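## Task

Grab one end of the yellow wire and raise it well above the crate, close to the highest point the arm can reach; a modest lift does not count. Before closing on the wire, the fingers must first be spread around it by at least a thumb's width, unless they were opened far away from the entire wire; closing on it otherwise may fail the run. If the crate tips halfway over, the run fails. It counts as done only when, at the moment you finish, that end is held up above the table, the other arm is not touching the wire, no other part of the wire rests on anything more than a finger's width above the crate rim, the other wire is still inside the crate with no part hanging out over a wall, the crate stands upright and entirely on the table, and neither gripper holds anything besides that wire end.

## Robot and tools

Robot: two 6-joint arms, left_arm and right_arm, each with a parallel two-finger gripper. Bases in the scene frame: left_arm at (-0.006, +0.271, +0.013) m, right_arm at (-0.003, -0.334, +0.021) m, both facing roughly along +x. Scene frame: origin at table-top height between the arms, a little behind the near table edge; +x points out over the table, +z up, left_arm sits on the +y side. The names left/right are labels only, not image sides.

Command row: every moving call uses one flat list of 14 numbers covering both arms, even if one arm stays still: first left_arm's 7 values, then right_arm's 7. Each arm's 7 are, in this order: shoulder, elbow, wrist roll, wrist pitch, waist, wrist yaw, then gripper opening. The six joint values are absolute target angles in radians (not offsets), in the same form as the Joint positions block. Stated ranges: shoulder 0.000 to 3.142, elbow 0.000 to 3.142, wrist roll -2.094 to 2.094, wrist pitch -1.571 to 1.571, waist -2.618 to 3.054, wrist yaw -1.571 to 1.571. True ends may differ by up to 0.036; a target more than 0.036 beyond an end and further out than the current angle is rejected; a target past the real end is clipped there and the result may say "joint sent to its limit". Opening is a scale from -1 (closed) to +1 (fully open); it is a target for the finger motor.

Tools:
- execute_actions(actions): a list of actions; each action is a table of up to 15 rows (one row per 1/30 s step); a short table repeats its final row to fill 15 steps. Each action lasts 0.5 s. An empty list just returns the current state and images.
- move(target, speed, blocking): target is one 14-number row; all joints travel together so they finish simultaneously, usually on a curved gripper path. speed, 0.01 to 2 rad/s (default 0.5), caps the joint with the longest travel. Paths take 0.5 to 10 s. Finger values are sent immediately. It does not avoid obstacles or the other arm. blocking=false returns after 0.5 s while motion continues; then use wait(0) or stop before sending anything else.
- wait(seconds): 0 to 10; holds the last command and returns early if a running move ends.
- stop(): brakes a running move; needs some stopping distance. Fingers continue.
- zoom_image(camera, region): camera is cam_high, cam_low, cam_left_wrist or cam_right_wrist (all 504x504); region is [x0, y0, x1, y1] pixels from the top-left, at most 504 by 504.
- read_manual(section): returns URDF licence text only; no motion.
- finished_scene(scene): pass the current scene's number to end it permanently; the result reports success and shows the next task if any. Replying without a tool call ends everything.

Results: the state line gives each gripper's position (m) and orientation quat_wxyz in the scene frame; the point lies between the finger pads about 1 cm behind the tips, and can be somewhat off at long reach. Fingers point along the gripper's +z and close along its y. Joint positions lists the angles in row order plus the opening in metres (0.093 fully open, 0.000 closed); Joint velocities gives rates. grip_measured is the motor position on the -1..+1 scale; pads meet near -0.94 and each millimetre of object width adds about 0.0208, with a fixed per-gripper error up to about 0.02. When holding, the motor keeps going past the touch point, so pressing deeper means more force; keep resending the closing value to keep a grip. "Joint targets" shows what the joints are currently driven toward; resend those to hold still. "joint command not followed" and HELD mark steps where a clearance check altered targets. The move: line reports the ending (done, off_target, moving, held, fault), limits=held or none, and each arm's joint furthest from target. MOTOR HOT and OVER-TEMPERATURE FAULT lines report heating; a long heavy hold can stop or drop an arm.

Motion limits: per step each joint's target stays within a lead of its measured angle (waist 0.202, shoulder 0.258, elbow 0.238, wrist pitch 0.573, wrist yaw and roll 0.522 rad), and targets that would shift the gripper over 70 mm in one step are scaled back, so big changes need several actions. Friction may leave a joint up to about 0.031 rad short, and tiny changes may not register.

Camera intrinsics (approximate): cam_high fx=fy=422.814, cx 251.521, cy 248.706; cam_low 480.97, 250.652, 250.121; cam_left_wrist 424.238, 251.302, 251.538; cam_right_wrist 421.164, 249.27, 251.587.

Avoid: tipping the crate or shoving it, knocking anything off the table, pulling the other wire over a wall, closing on the wire without first opening wide around it, fast impacts or deep presses into contacts, the two arms striking each other, and the bar and plate behind the bases (up to about 3 cm above the table, no warning on contact). Loose objects may occasionally get nudged by outside pushes.

Each tool is called after ">>>" in YAML: its name, and indented under it one key for each argument.

## Session

>>> execute_actions:
  actions: []

Scene clock: 0.00 s.
left_arm: end_effector_position=(+0.4048, -0.1204, +0.2025) grip_measured=+0.981 end_effector_quat_wxyz=(+0.594, -0.213, +0.736, -0.245) | right_arm: end_effector_position=(+0.1614, -0.4999, +0.1539) grip_measured=+0.985 end_effector_quat_wxyz=(-0.085, +0.467, +0.880, -0.006)
Joint names: [shoulder, elbow, wrist roll, wrist pitch, waist, wrist yaw]
Joint positions: left_arm=[ 2.071  1.394 -0.882  0.406 -1.044 -0.858  0.092] | right_arm=[ 1.567  1.308  0.245 -1.47  -0.787  0.064  0.092]
Joint velocities: left_arm=[-0.027 -0.002  0.051 -0.037  0.007  0.066 -0.   ] | right_arm=[-0.012 -0.017 -0.037  0.066 -0.017 -0.007  0.001]
Motor temperatures (°C, as the motors report them): left_arm=[22 23 22 21 21 21] | right_arm=[21 23 21 23 21 23]
Joint targets: left_arm=[2.071 1.394 -0.882 0.406 -1.044 -0.858] | right_arm=[1.567 1.308 0.245 -1.470 -0.787 0.064]

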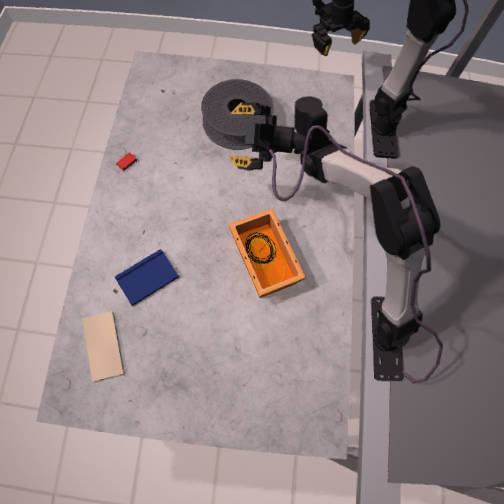

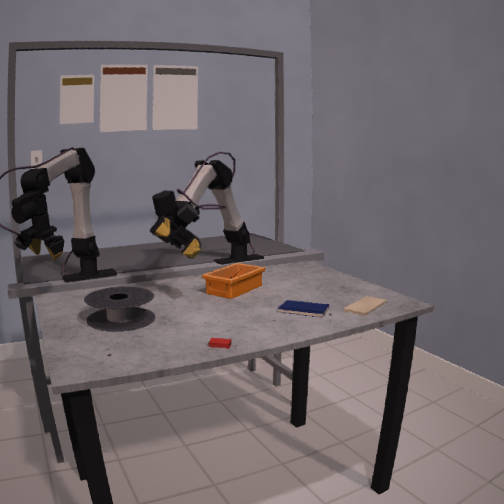

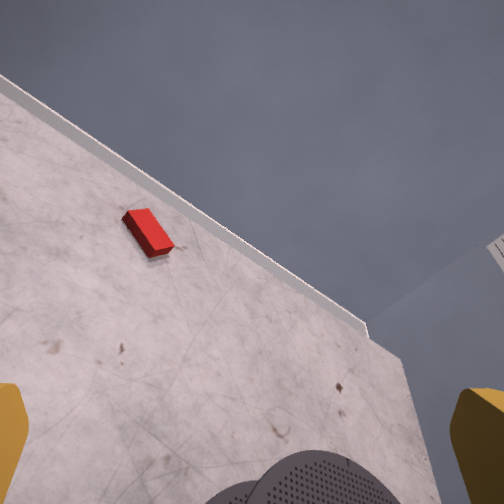

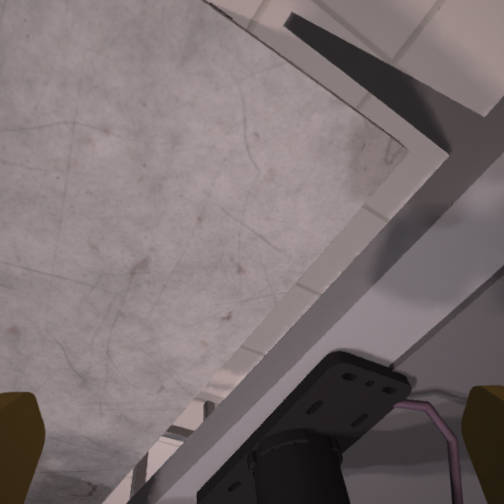

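>>> zoom_image:
  camera: "cam_high"
  region: [215, 195, 325, 305]

>>> zoom_image:
  camera: "cam_low"
  region: [190, 240, 280, 310]

Region (215, 195, 325, 305) of cam_high's 504x504 image, scaled by 4.582, with more detail than that image has.

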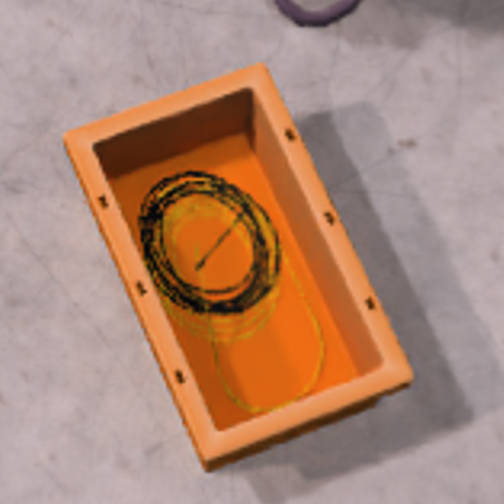

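Region (190, 240, 280, 310) of cam_low's 504x504 image, scaled by 5.600, with more detail than that image has.

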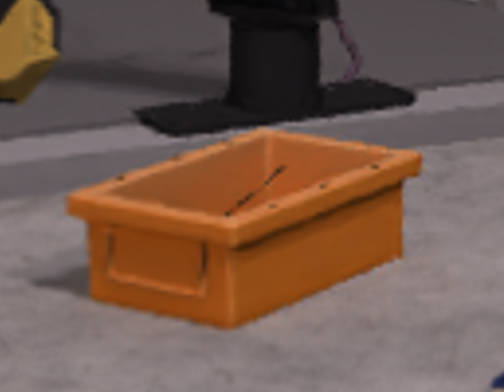

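>>> move:
  target: [1.538,1.487,0,-1.085,-0.636,0,1,1.567,1.308,0.245,-1.47,-0.787,0.064,1]
  speed: 1.0

Scene clock: 5.20 s.
left_arm: end_effector_position=(+0.2949, +0.0723, +0.2085) grip_measured=+0.981 end_effector_quat_wxyz=(+0.198, +0.279, +0.938, -0.055) | right_arm: end_effector_position=(+0.1614, -0.4999, +0.1539) grip_measured=+0.985 end_effector_quat_wxyz=(-0.085, +0.467, +0.880, -0.006)
Joint names: [shoulder, elbow, wrist roll, wrist pitch, waist, wrist yaw]
Joint positions: left_arm=[ 1.548  1.465 -0.006 -1.076 -0.643 -0.008  0.092] | right_arm=[ 1.567  1.308  0.245 -1.47  -0.787  0.064  0.092]
Joint velocities: left_arm=[ 0.027 -0.007  0.007  0.007 -0.002 -0.066 -0.   ] | right_arm=[ 0.012  0.012  0.081  0.066  0.037  0.051 -0.   ]
Motor temperatures (°C, as the motors report them): left_arm=[25 24 22 23 21 21] | right_arm=[22 24 21 23 21 23]
Joint targets: left_arm=[1.538 1.487 0.000 -1.085 -0.636 -0.000] | right_arm=[1.567 1.308 0.245 -1.470 -0.787 0.064]
move: off_target (left_arm); limits=none; left_arm: farthest joint: the elbow, 0.022 radians from its target (0.093 radians at the start); right_arm: farthest joint: the waist, 0.000 radians from its target (0.000 radians at the start)

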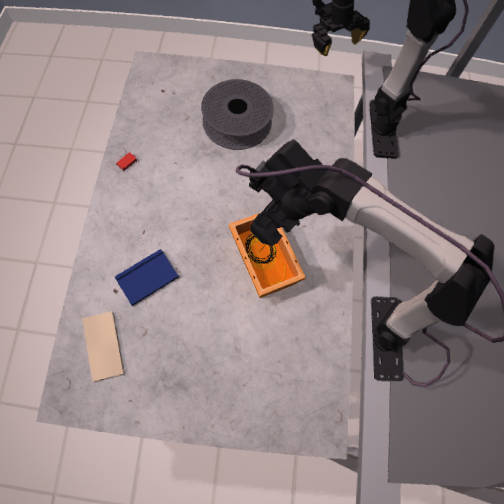

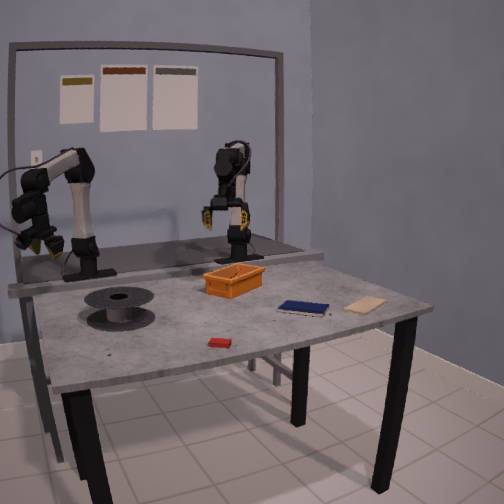

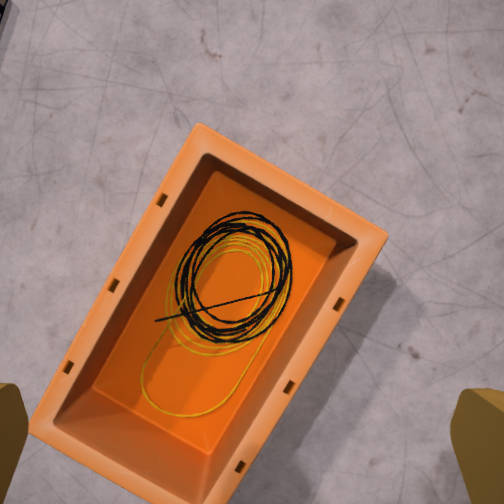

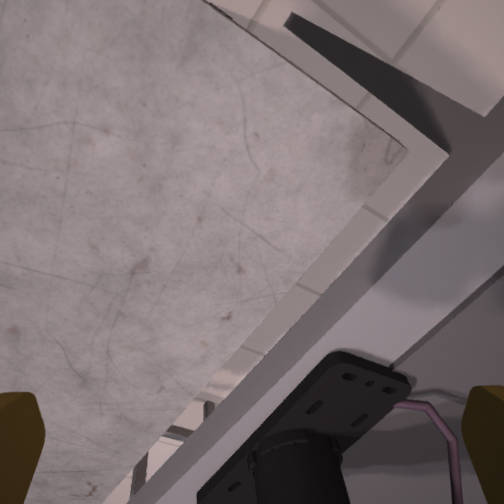

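>>> zoom_image:
  camera: "cam_left_wrist"
  region: [130, 200, 310, 380]

>>> zoom_image:
  camera: "cam_left_wrist"
  region: [110, 290, 270, 450]

Region (130, 200, 310, 380) of cam_left_wrist's 504x504 image, scaled by 2.800, with more detail than that image has.

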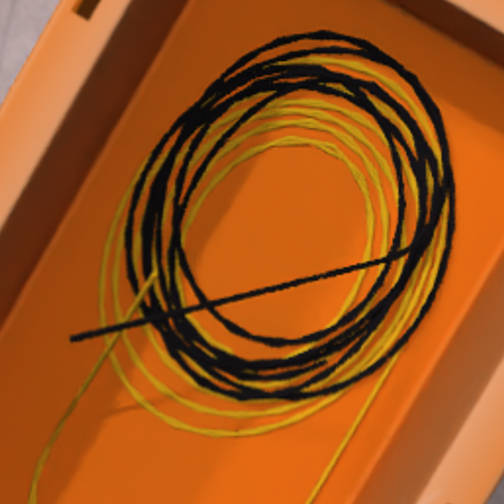

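Region (110, 290, 270, 450) of cam_left_wrist's 504x504 image, scaled by 3.150, with more detail than that image has.

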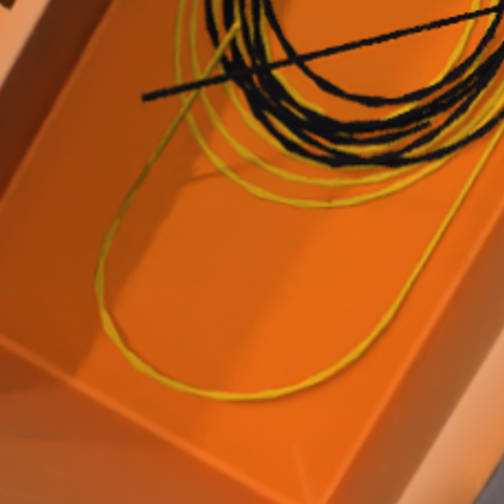

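>>> move:
  target: [1.443,1.05,0.6,-0.857,-0.495,0,-0.32,1.567,1.308,0.245,-1.47,-0.787,0.064,1]
  speed: 0.8

Scene clock: 11.00 s.
left_arm: end_effector_position=(+0.2771, +0.1364, +0.1190) grip_measured=-0.318 end_effector_quat_wxyz=(+0.150, +0.491, +0.858, +0.015) | right_arm: end_effector_position=(+0.1614, -0.4999, +0.1539) grip_measured=+0.985 end_effector_quat_wxyz=(-0.085, +0.467, +0.880, -0.006)
Joint names: [shoulder, elbow, wrist roll, wrist pitch, waist, wrist yaw]
Joint positions: left_arm=[ 1.464  1.068  0.594 -0.873 -0.503 -0.007  0.03 ] | right_arm=[ 1.567  1.308  0.245 -1.47  -0.787  0.064  0.092]
Joint velocities: left_arm=[-0.012  0.007  0.051 -0.007  0.012  0.037  0.   ] | right_arm=[-0.017 -0.002 -0.11   0.022 -0.017 -0.007 -0.001]
Motor temperatures (°C, as the motors report them): left_arm=[26 26 22 24 21 21] | right_arm=[22 24 21 23 21 23]
Joint targets: left_arm=[1.443 1.050 0.600 -0.857 -0.495 0.000] | right_arm=[1.567 1.308 0.245 -1.470 -0.787 0.064]
move: off_target (left_arm); limits=none; left_arm: farthest joint: the shoulder, 0.021 radians from its target (0.105 radians at the start); right_arm: farthest joint: the waist, 0.000 radians from its target (0.000 radians at the start)

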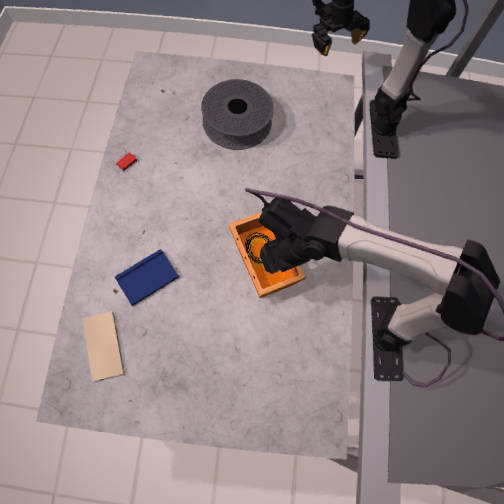

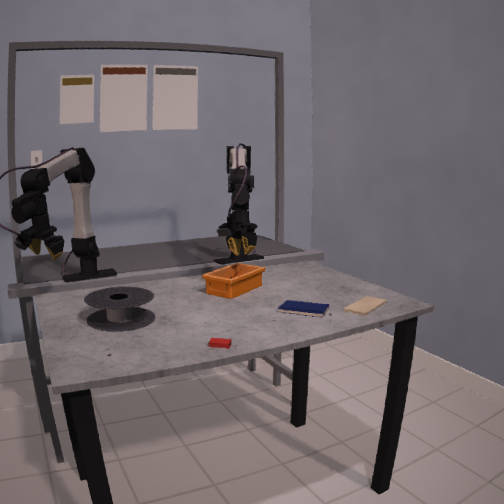

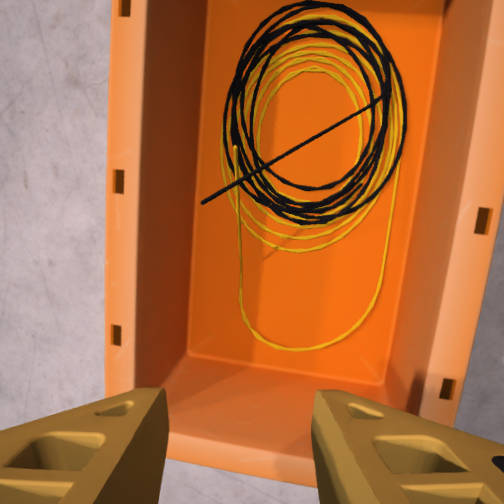

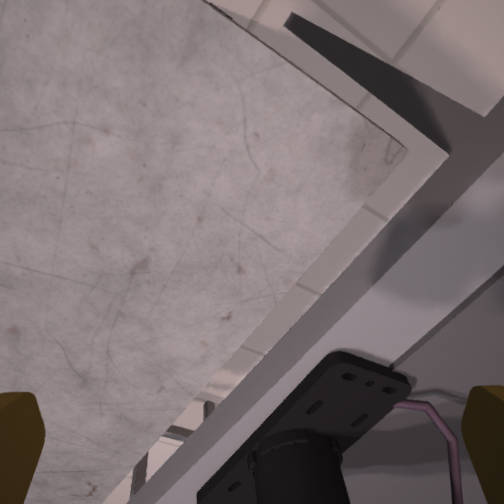

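>>> move:
  target: [1.28,0.60,0.50,-0.255,-0.537,0.007,-0.43,1.567,1.308,0.245,-1.47,-0.787,0.064,1]
  speed: 0.7

Scene clock: 20.30 s.
left_arm: end_effector_position=(+0.2789, +0.1263, +0.0790) grip_measured=-0.429 end_effector_quat_wxyz=(+0.308, +0.446, +0.840, +0.007) | right_arm: end_effector_position=(+0.1614, -0.4999, +0.1539) grip_measured=+0.985 end_effector_quat_wxyz=(-0.085, +0.467, +0.880, -0.006)
Joint names: [shoulder, elbow, wrist roll, wrist pitch, waist, wrist yaw]
Joint positions: left_arm=[ 1.295  0.623  0.506 -0.273 -0.527 -0.002  0.025] | right_arm=[ 1.567  1.308  0.245 -1.47  -0.787  0.064  0.092]
Joint velocities: left_arm=[-0.002 -0.012  0.095  0.022 -0.012  0.022  0.   ] | right_arm=[-0.007 -0.007 -0.037  0.051  0.012 -0.066  0.   ]
Motor temperatures (°C, as the motors report them): left_arm=[28 27 22 24 21 21] | right_arm=[23 25 21 23 21 23]
Joint targets: left_arm=[1.280 0.600 0.500 -0.255 -0.537 0.007] | right_arm=[1.567 1.308 0.245 -1.470 -0.787 0.064]
move: off_target (left_arm); limits=none; left_arm: farthest joint: the elbow, 0.023 radians from its target (0.468 radians at the start); right_arm: farthest joint: the waist, 0.000 radians from its target (0.000 radians at the start)

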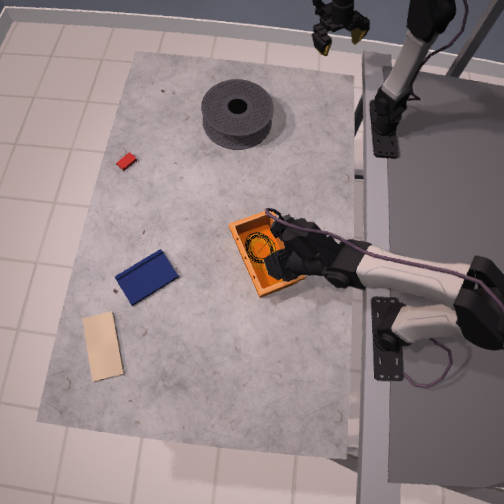

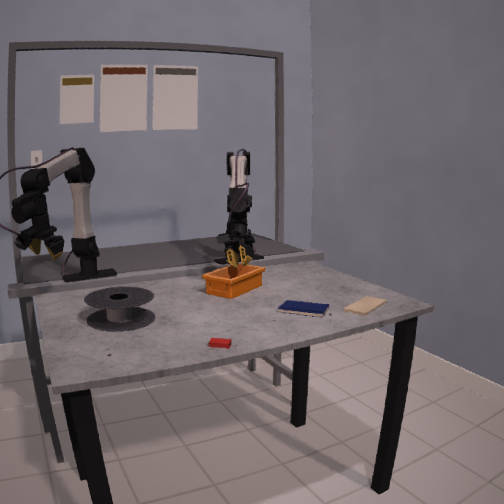

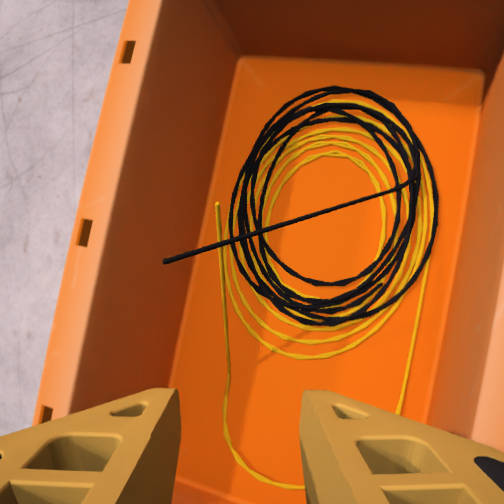

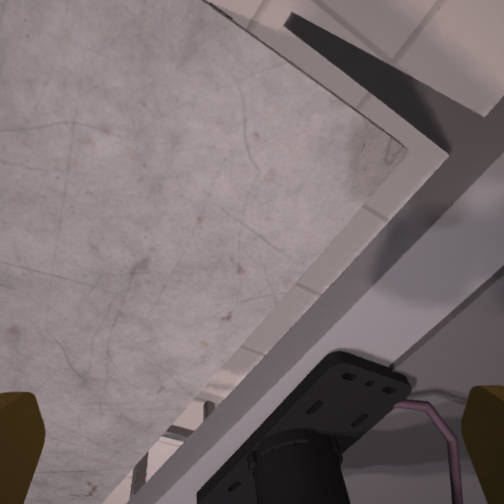

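>>> move:
  target: [1.535,0.615,0.50,-0.025,-0.533,0.007,-0.43,1.567,1.308,0.245,-1.47,-0.787,0.064,1]
  speed: 0.3

Scene clock: 23.27 s.
left_arm: end_effector_position=(+0.3056, +0.1128, +0.0399) grip_measured=-0.429 end_effector_quat_wxyz=(+0.309, +0.446, +0.840, +0.007) | right_arm: end_effector_position=(+0.1614, -0.4999, +0.1539) grip_measured=+0.985 end_effector_quat_wxyz=(-0.085, +0.467, +0.880, -0.006)
Joint names: [shoulder, elbow, wrist roll, wrist pitch, waist, wrist yaw]
Joint positions: left_arm=[ 1.523  0.623  0.506 -0.043 -0.527 -0.002  0.025] | right_arm=[ 1.567  1.308  0.245 -1.47  -0.787  0.064  0.092]
Joint velocities: left_arm=[-0.007  0.007 -0.037 -0.007 -0.002 -0.022 -0.002] | right_arm=[ 0.012 -0.007  0.066  0.007 -0.017  0.037  0.001]
Motor temperatures (°C, as the motors report them): left_arm=[27 27 22 25 21 21] | right_arm=[23 25 21 23 21 23]
Joint targets: left_arm=[1.535 0.615 0.500 -0.025 -0.533 0.007] | right_arm=[1.567 1.308 0.245 -1.470 -0.787 0.064]
move: done; limits=none; left_arm: farthest joint: the wrist pitch, 0.018 radians from its target (0.247 radians at the start); right_arm: farthest joint: the waist, 0.000 radians from its target (0.000 radians at the start)

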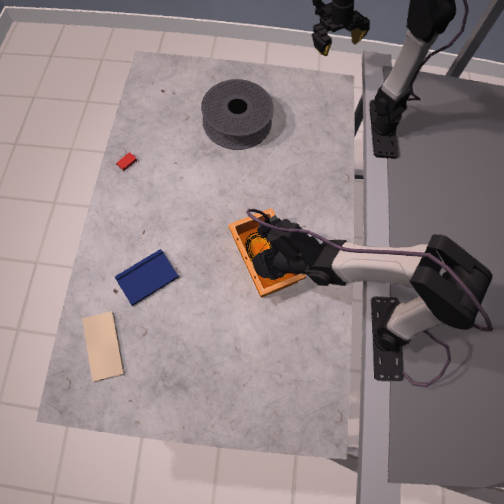

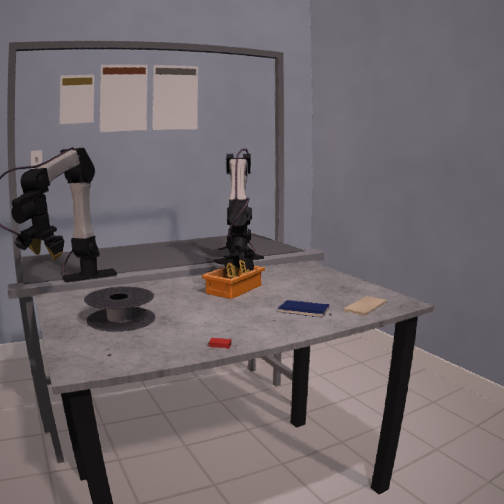

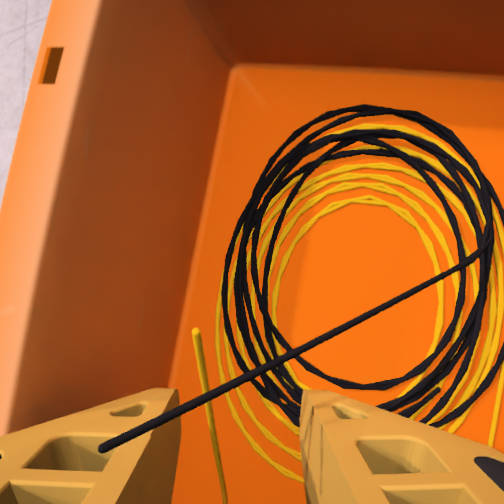

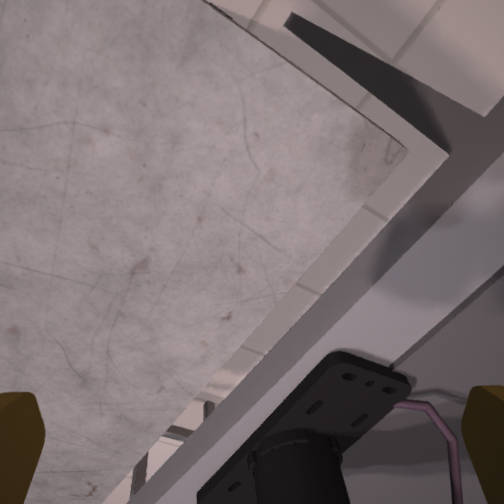

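>>> execute_actions:
  actions:
    - [[1.535,0.615,0.50,-0.025,-0.533,0.007,-0.5,1.567,1.308,0.245,-1.47,-0.787,0.064,1],[1.535,0.615,0.50,-0.025,-0.533,0.007,-0.56,1.567,1.308,0.245,-1.47,-0.787,0.064,1],[1.535,0.615,0.50,-0.025,-0.533,0.007,-0.62,1.567,1.308,0.245,-1.47,-0.787,0.064,1],[1.535,0.615,0.50,-0.025,-0.533,0.007,-0.68,1.567,1.308,0.245,-1.47,-0.787,0.064,1],[1.535,0.615,0.50,-0.025,-0.533,0.007,-0.74,1.567,1.308,0.245,-1.47,-0.787,0.064,1],[1.535,0.615,0.50,-0.025,-0.533,0.007,-0.80,1.567,1.308,0.245,-1.47,-0.787,0.064,1],[1.535,0.615,0.50,-0.025,-0.533,0.007,-0.85,1.567,1.308,0.245,-1.47,-0.787,0.064,1],[1.535,0.615,0.50,-0.025,-0.533,0.007,-0.89,1.567,1.308,0.245,-1.47,-0.787,0.064,1],[1.535,0.615,0.50,-0.025,-0.533,0.007,-0.93,1.567,1.308,0.245,-1.47,-0.787,0.064,1],[1.535,0.615,0.50,-0.025,-0.533,0.007,-0.97,1.567,1.308,0.245,-1.47,-0.787,0.064,1],[1.535,0.615,0.50,-0.025,-0.533,0.007,-1,1.567,1.308,0.245,-1.47,-0.787,0.064,1]]

Scene clock: 24.33 s.
left_arm: end_effector_position=(+0.3057, +0.1128, +0.0400) grip_measured=-1.000 end_effector_quat_wxyz=(+0.310, +0.446, +0.840, +0.007) | right_arm: end_effector_position=(+0.1614, -0.4999, +0.1539) grip_measured=+0.985 end_effector_quat_wxyz=(-0.085, +0.467, +0.880, -0.006)
Joint names: [shoulder, elbow, wrist roll, wrist pitch, waist, wrist yaw]
Joint positions: left_arm=[ 1.523  0.623  0.506 -0.042 -0.527 -0.002  0.   ] | right_arm=[ 1.567  1.308  0.245 -1.47  -0.787  0.064  0.092]
Joint velocities: left_arm=[-0.007 -0.002 -0.051 -0.051 -0.002  0.007  0.   ] | right_arm=[ 0.007 -0.007  0.051  0.007  0.012  0.007  0.001]
Motor temperatures (°C, as the motors report them): left_arm=[27 27 22 25 21 21] | right_arm=[23 25 21 23 21 23]
Joint targets: left_arm=[1.535 0.615 0.500 -0.025 -0.533 0.007] | right_arm=[1.567 1.308 0.245 -1.470 -0.787 0.064]
Step readings (joint positions):
0: left_arm=[1.523 0.623 0.506 -0.042 -0.527 -0.002] | right_arm=[1.567 1.308 0.245 -1.470 -0.787 0.064]
1: left_arm=[1.523 0.623 0.506 -0.042 -0.527 -0.002] | right_arm=[1.567 1.308 0.245 -1.470 -0.787 0.064]
2: left_arm=[1.523 0.623 0.506 -0.042 -0.527 -0.002] | right_arm=[1.567 1.308 0.245 -1.470 -0.787 0.064]
4: left_arm=[1.523 0.623 0.506 -0.042 -0.527 -0.002] | right_arm=[1.567 1.308 0.245 -1.470 -0.787 0.064]
8: left_arm=[1.523 0.623 0.506 -0.042 -0.527 -0.002] | right_arm=[1.567 1.308 0.245 -1.470 -0.787 0.064]
15: Joint positions above

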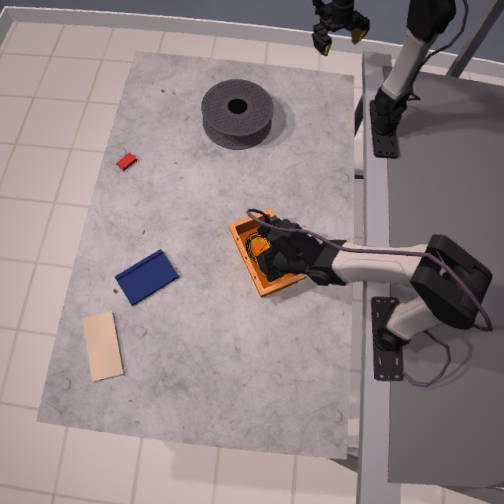

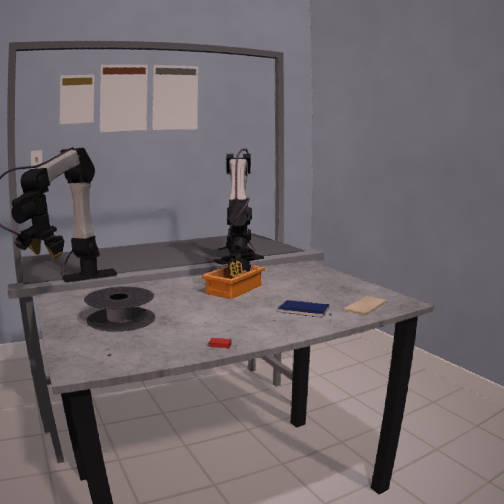

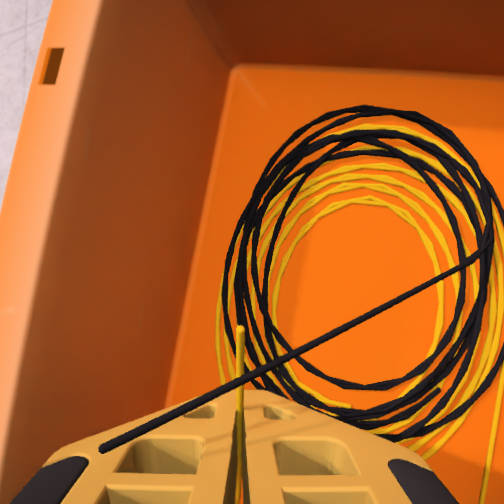

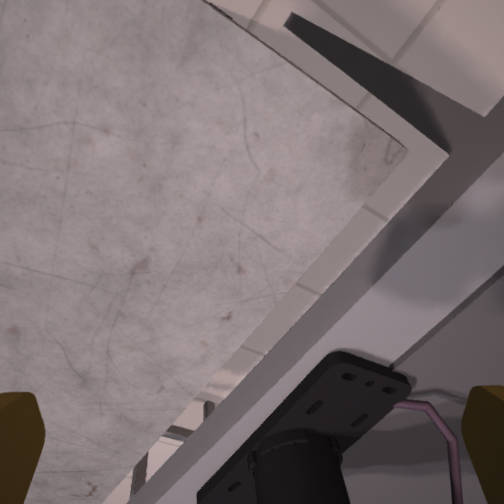

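>>> move:
  target: [1.455,0.66,0.50,-0.18,-0.473,0.007,-1,1.567,1.308,0.245,-1.47,-0.787,0.064,1]
  speed: 0.3

Scene clock: 26.47 s.
left_arm: end_effector_position=(+0.2974, +0.1337, +0.0439) grip_measured=-1.000 end_effector_quat_wxyz=(+0.279, +0.431, +0.858, +0.013) | right_arm: end_effector_position=(+0.1614, -0.4999, +0.1539) grip_measured=+0.985 end_effector_quat_wxyz=(-0.085, +0.467, +0.880, -0.006)
Joint names: [shoulder, elbow, wrist roll, wrist pitch, waist, wrist yaw]
Joint positions: left_arm=[ 1.471  0.637  0.506 -0.171 -0.482 -0.001  0.   ] | right_arm=[ 1.567  1.308  0.245 -1.47  -0.787  0.064  0.092]
Joint velocities: left_arm=[ 0.012 -0.012  0.037 -0.037 -0.002 -0.007  0.   ] | right_arm=[-0.007 -0.007  0.081  0.037 -0.007  0.022 -0.001]
Motor temperatures (°C, as the motors report them): left_arm=[28 27 22 25 21 21] | right_arm=[23 25 21 23 21 23]
Joint targets: left_arm=[1.455 0.660 0.500 -0.180 -0.473 0.007] | right_arm=[1.567 1.308 0.245 -1.470 -0.787 0.064]
move: off_target (left_arm); limits=none; left_arm: farthest joint: the elbow, 0.023 radians from its target (0.037 radians at the start); right_arm: farthest joint: the waist, 0.000 radians from its target (0.000 radians at the start)

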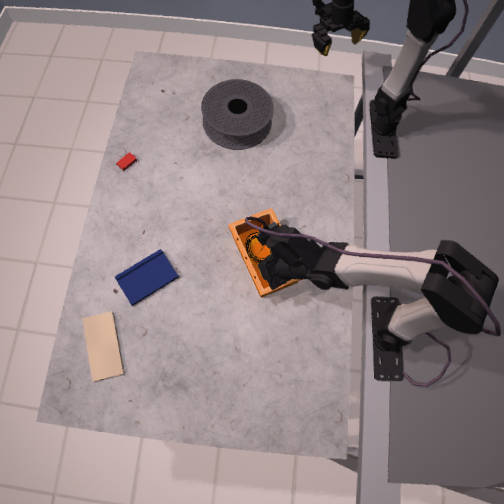

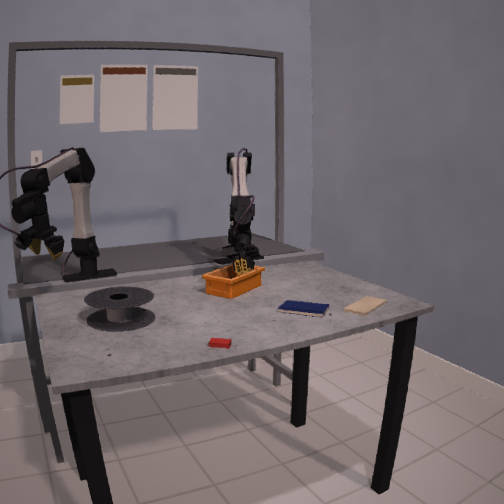

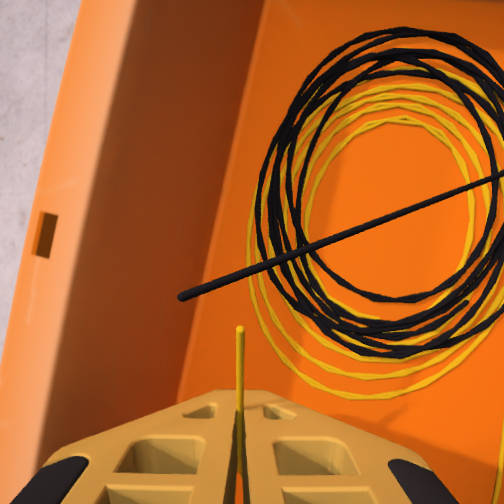

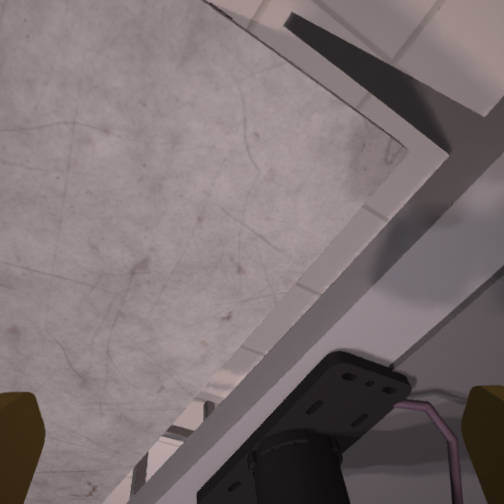

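>>> move:
  target: [1.26,1.08,0.50,-0.895,-0.50,0.007,-1,1.567,1.308,0.245,-1.47,-0.787,0.064,1]
  speed: 0.5

Scene clock: 29.03 s.
left_arm: end_effector_position=(+0.2707, +0.1425, +0.1705) grip_measured=-1.000 end_effector_quat_wxyz=(+0.234, +0.440, +0.867, +0.010) | right_arm: end_effector_position=(+0.1614, -0.4999, +0.1539) grip_measured=+0.985 end_effector_quat_wxyz=(-0.085, +0.467, +0.880, -0.006)
Joint names: [shoulder, elbow, wrist roll, wrist pitch, waist, wrist yaw]
Joint positions: left_arm=[ 1.272  1.059  0.506 -0.886 -0.491 -0.001  0.   ] | right_arm=[ 1.567  1.308  0.245 -1.47  -0.787  0.064  0.092]
Joint velocities: left_arm=[ 0.012  0.002 -0.081  0.037 -0.002 -0.007  0.   ] | right_arm=[ 0.012 -0.022  0.037 -0.066  0.012 -0.037 -0.   ]
Motor temperatures (°C, as the motors report them): left_arm=[28 28 22 26 21 21] | right_arm=[24 26 21 23 21 23]
Joint targets: left_arm=[1.260 1.080 0.500 -0.895 -0.500 0.007] | right_arm=[1.567 1.308 0.245 -1.470 -0.787 0.064]
move: off_target (left_arm); limits=none; left_arm: farthest joint: the elbow, 0.021 radians from its target (0.443 radians at the start); right_arm: farthest joint: the waist, 0.000 radians from its target (0.000 radians at the start)

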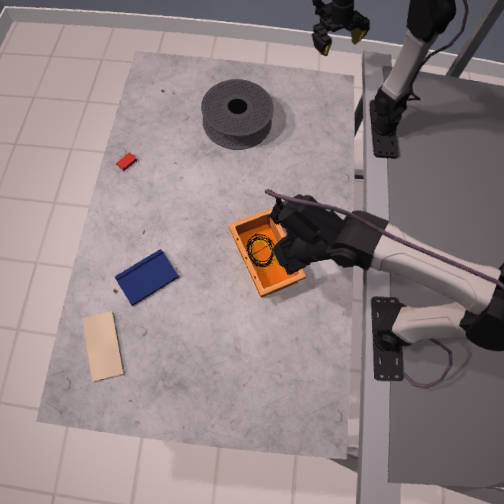

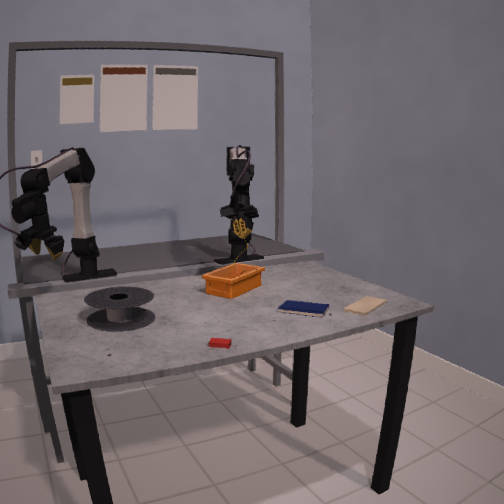

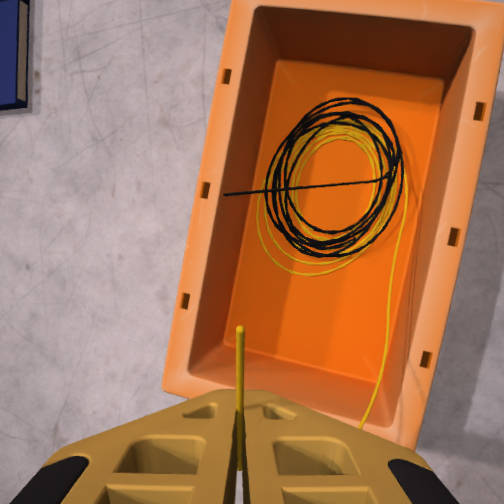

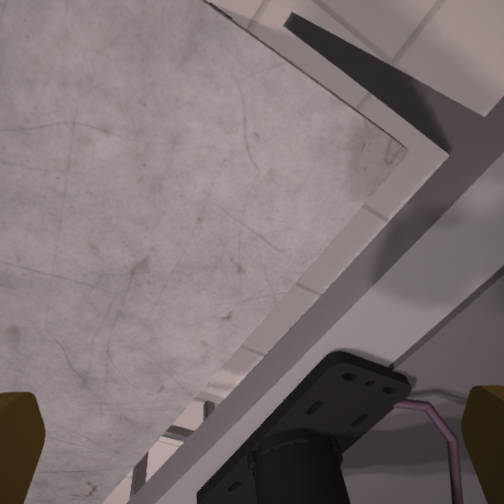

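>>> move:
  target: [1.49,1.525,0.0,-1.02,-0.80,0.007,-1,1.567,1.308,0.245,-1.47,-0.787,0.064,1]
  speed: 0.4

Scene clock: 31.43 s.
left_arm: end_effector_position=(+0.2690, +0.0202, +0.2545) grip_measured=-1.000 end_effector_quat_wxyz=(+0.270, +0.349, +0.892, -0.103) | right_arm: end_effector_position=(+0.1614, -0.4999, +0.1539) grip_measured=+0.985 end_effector_quat_wxyz=(-0.085, +0.467, +0.880, -0.006)
Joint names: [shoulder, elbow, wrist roll, wrist pitch, waist, wrist yaw]
Joint positions: left_arm=[ 1.474  1.501  0.007 -1.012 -0.794  0.002  0.   ] | right_arm=[ 1.567  1.308  0.245 -1.47  -0.787  0.064  0.092]
Joint velocities: left_arm=[ 0.017 -0.012  0.051  0.022  0.007 -0.066  0.   ] | right_arm=[ 0.002 -0.007  0.007 -0.022 -0.012 -0.037  0.001]
Motor temperatures (°C, as the motors report them): left_arm=[28 29 22 26 21 21] | right_arm=[24 26 21 23 21 23]
Joint targets: left_arm=[1.490 1.525 0.000 -1.020 -0.800 0.007] | right_arm=[1.567 1.308 0.245 -1.470 -0.787 0.064]
move: off_target (left_arm); limits=none; left_arm: farthest joint: the elbow, 0.024 radians from its target (0.466 radians at the start); right_arm: farthest joint: the waist, 0.000 radians from its target (0.000 radians at the start)

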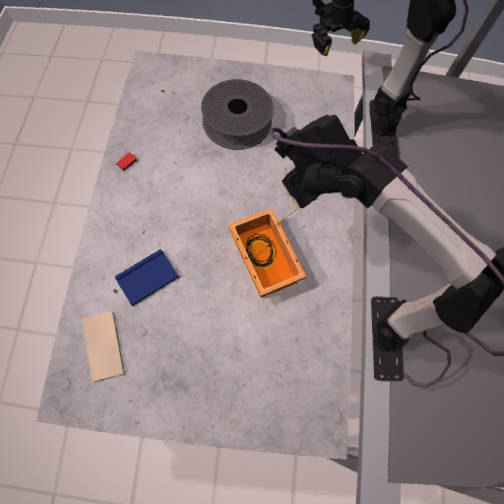

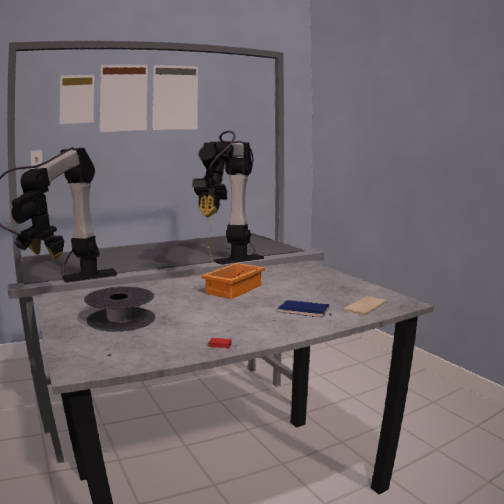

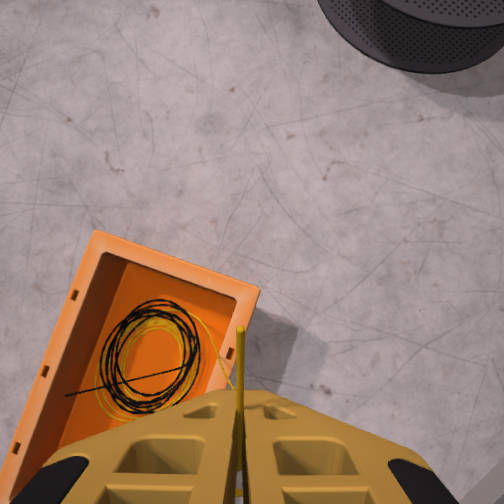

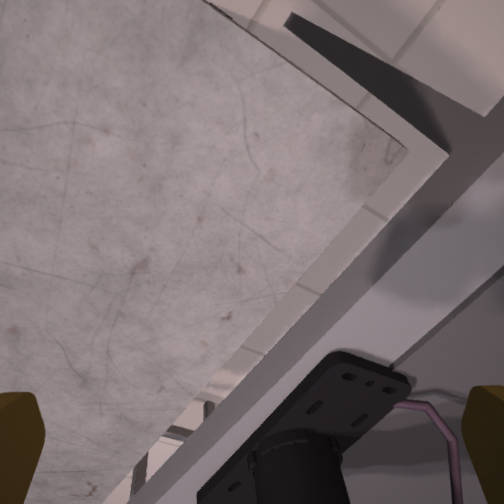

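>>> move:
  target: [1.69,1.73,0.0,-0.72,-0.68,0.007,-1,1.567,1.308,0.245,-1.47,-0.787,0.064,1]
  speed: 0.3

>>> zoom_image:
  camera: "cam_high"
  region: [200, 170, 330, 300]

Scene clock: 33.37 s.
left_arm: end_effector_position=(+0.3773, -0.0097, +0.2976) grip_measured=-1.000 end_effector_quat_wxyz=(+0.396, +0.285, +0.863, -0.128) | right_arm: end_effector_position=(+0.1614, -0.4999, +0.1539) grip_measured=+0.985 end_effector_quat_wxyz=(-0.085, +0.467, +0.880, -0.006)
Joint names: [shoulder, elbow, wrist roll, wrist pitch, waist, wrist yaw]
Joint positions: left_arm=[ 1.677  1.704  0.006 -0.739 -0.687  0.002  0.   ] | right_arm=[ 1.567  1.308  0.245 -1.47  -0.787  0.064  0.092]
Joint velocities: left_arm=[-0.002  0.002  0.037 -0.022  0.027 -0.022  0.   ] | right_arm=[-0.007  0.012 -0.051 -0.022  0.002 -0.022  0.   ]
Motor temperatures (°C, as the motors report them): left_arm=[28 30 22 26 21 21] | right_arm=[24 26 21 23 21 23]
Joint targets: left_arm=[1.690 1.730 0.000 -0.720 -0.680 0.007] | right_arm=[1.567 1.308 0.245 -1.470 -0.787 0.064]
move: off_target (left_arm); limits=none; left_arm: farthest joint: the elbow, 0.026 radians from its target (0.229 radians at the start); right_arm: farthest joint: the waist, 0.000 radians from its target (0.000 radians at the start)

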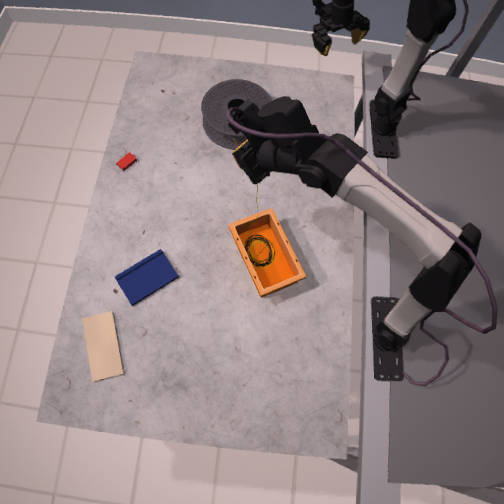

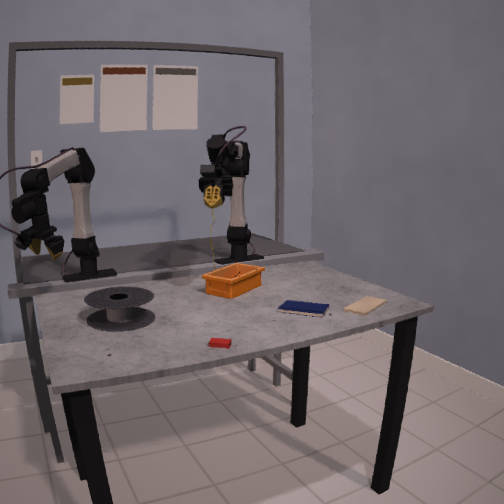

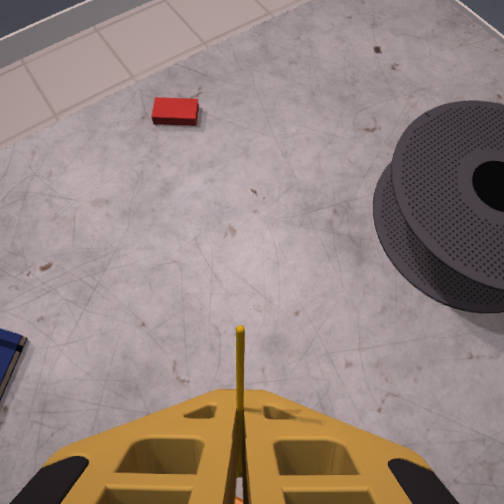

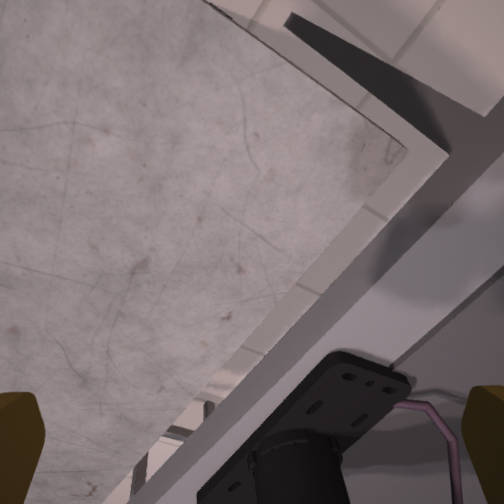

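Region (200, 170, 330, 300) of cam_high's 504x504 image, scaled by 3.877, with more detail than that image has.

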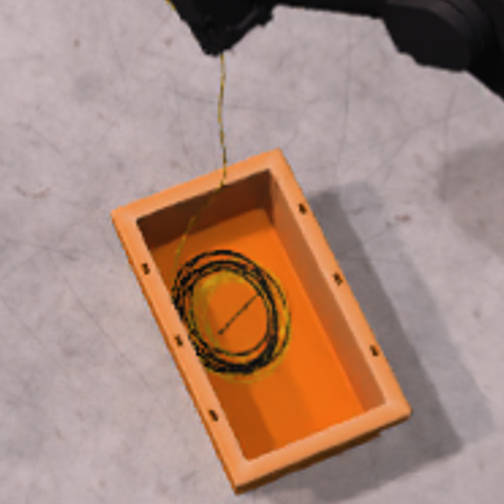

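>>> move:
  target: [1.535,1.59,0.0,-0.44,-0.415,0.007,-1,1.567,1.308,0.245,-1.47,-0.787,0.064,1]
  speed: 0.3

>>> zoom_image:
  camera: "cam_high"
  region: [200, 170, 330, 300]

Scene clock: 35.50 s.
left_arm: end_effector_position=(+0.4413, +0.1003, +0.3736) grip_measured=-1.000 end_effector_quat_wxyz=(+0.546, +0.153, +0.817, -0.099) | right_arm: end_effector_position=(+0.1614, -0.4999, +0.1539) grip_measured=+0.985 end_effector_quat_wxyz=(-0.085, +0.467, +0.880, -0.006)
Joint names: [shoulder, elbow, wrist roll, wrist pitch, waist, wrist yaw]
Joint positions: left_arm=[ 1.549  1.614  0.006 -0.459 -0.419  0.002  0.   ] | right_arm=[ 1.567  1.308  0.245 -1.47  -0.787  0.064  0.092]
Joint velocities: left_arm=[ 0.007  0.012 -0.051 -0.007  0.007 -0.022  0.   ] | right_arm=[-0.002 -0.007 -0.022  0.022  0.002  0.022 -0.001]
Motor temperatures (°C, as the motors report them): left_arm=[28 30 22 27 21 21] | right_arm=[24 26 21 23 21 23]
Joint targets: left_arm=[1.535 1.590 0.000 -0.440 -0.415 0.007] | right_arm=[1.567 1.308 0.245 -1.470 -0.787 0.064]
move: off_target (left_arm); limits=none; left_arm: farthest joint: the elbow, 0.024 radians from its target (0.114 radians at the start); right_arm: farthest joint: the waist, 0.000 radians from its target (0.000 radians at the start)

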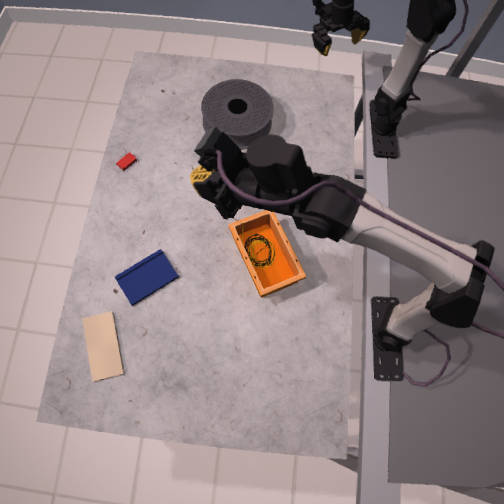

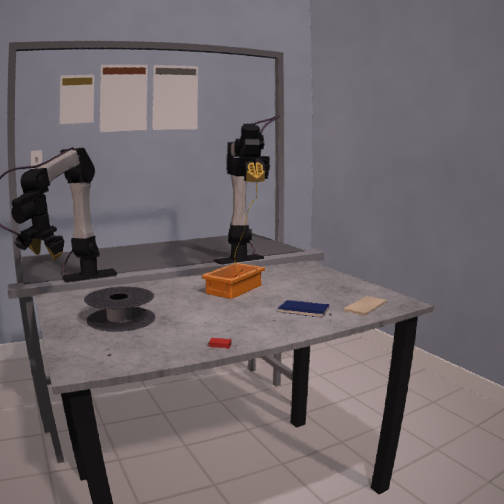

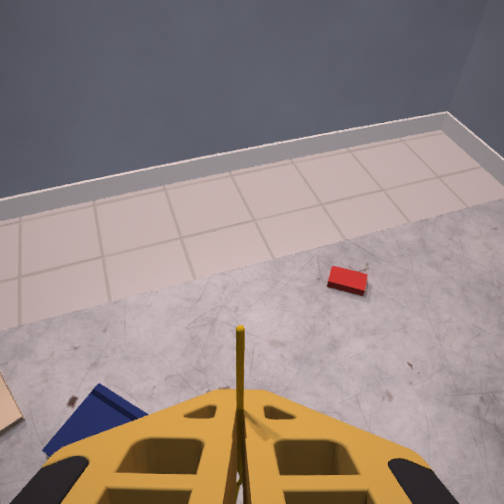

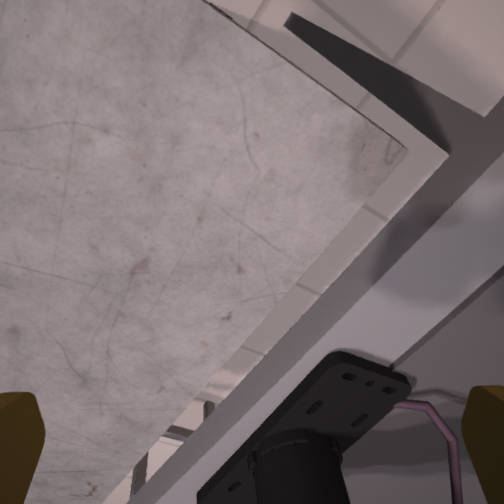

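Region (200, 170, 330, 300) of cam_high's 504x504 image, scaled by 3.877, with more detail than that image has.

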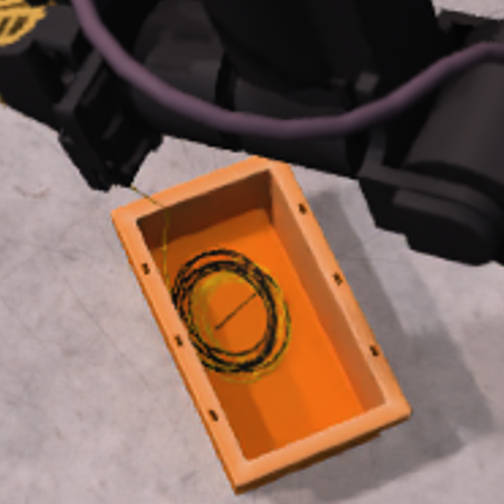

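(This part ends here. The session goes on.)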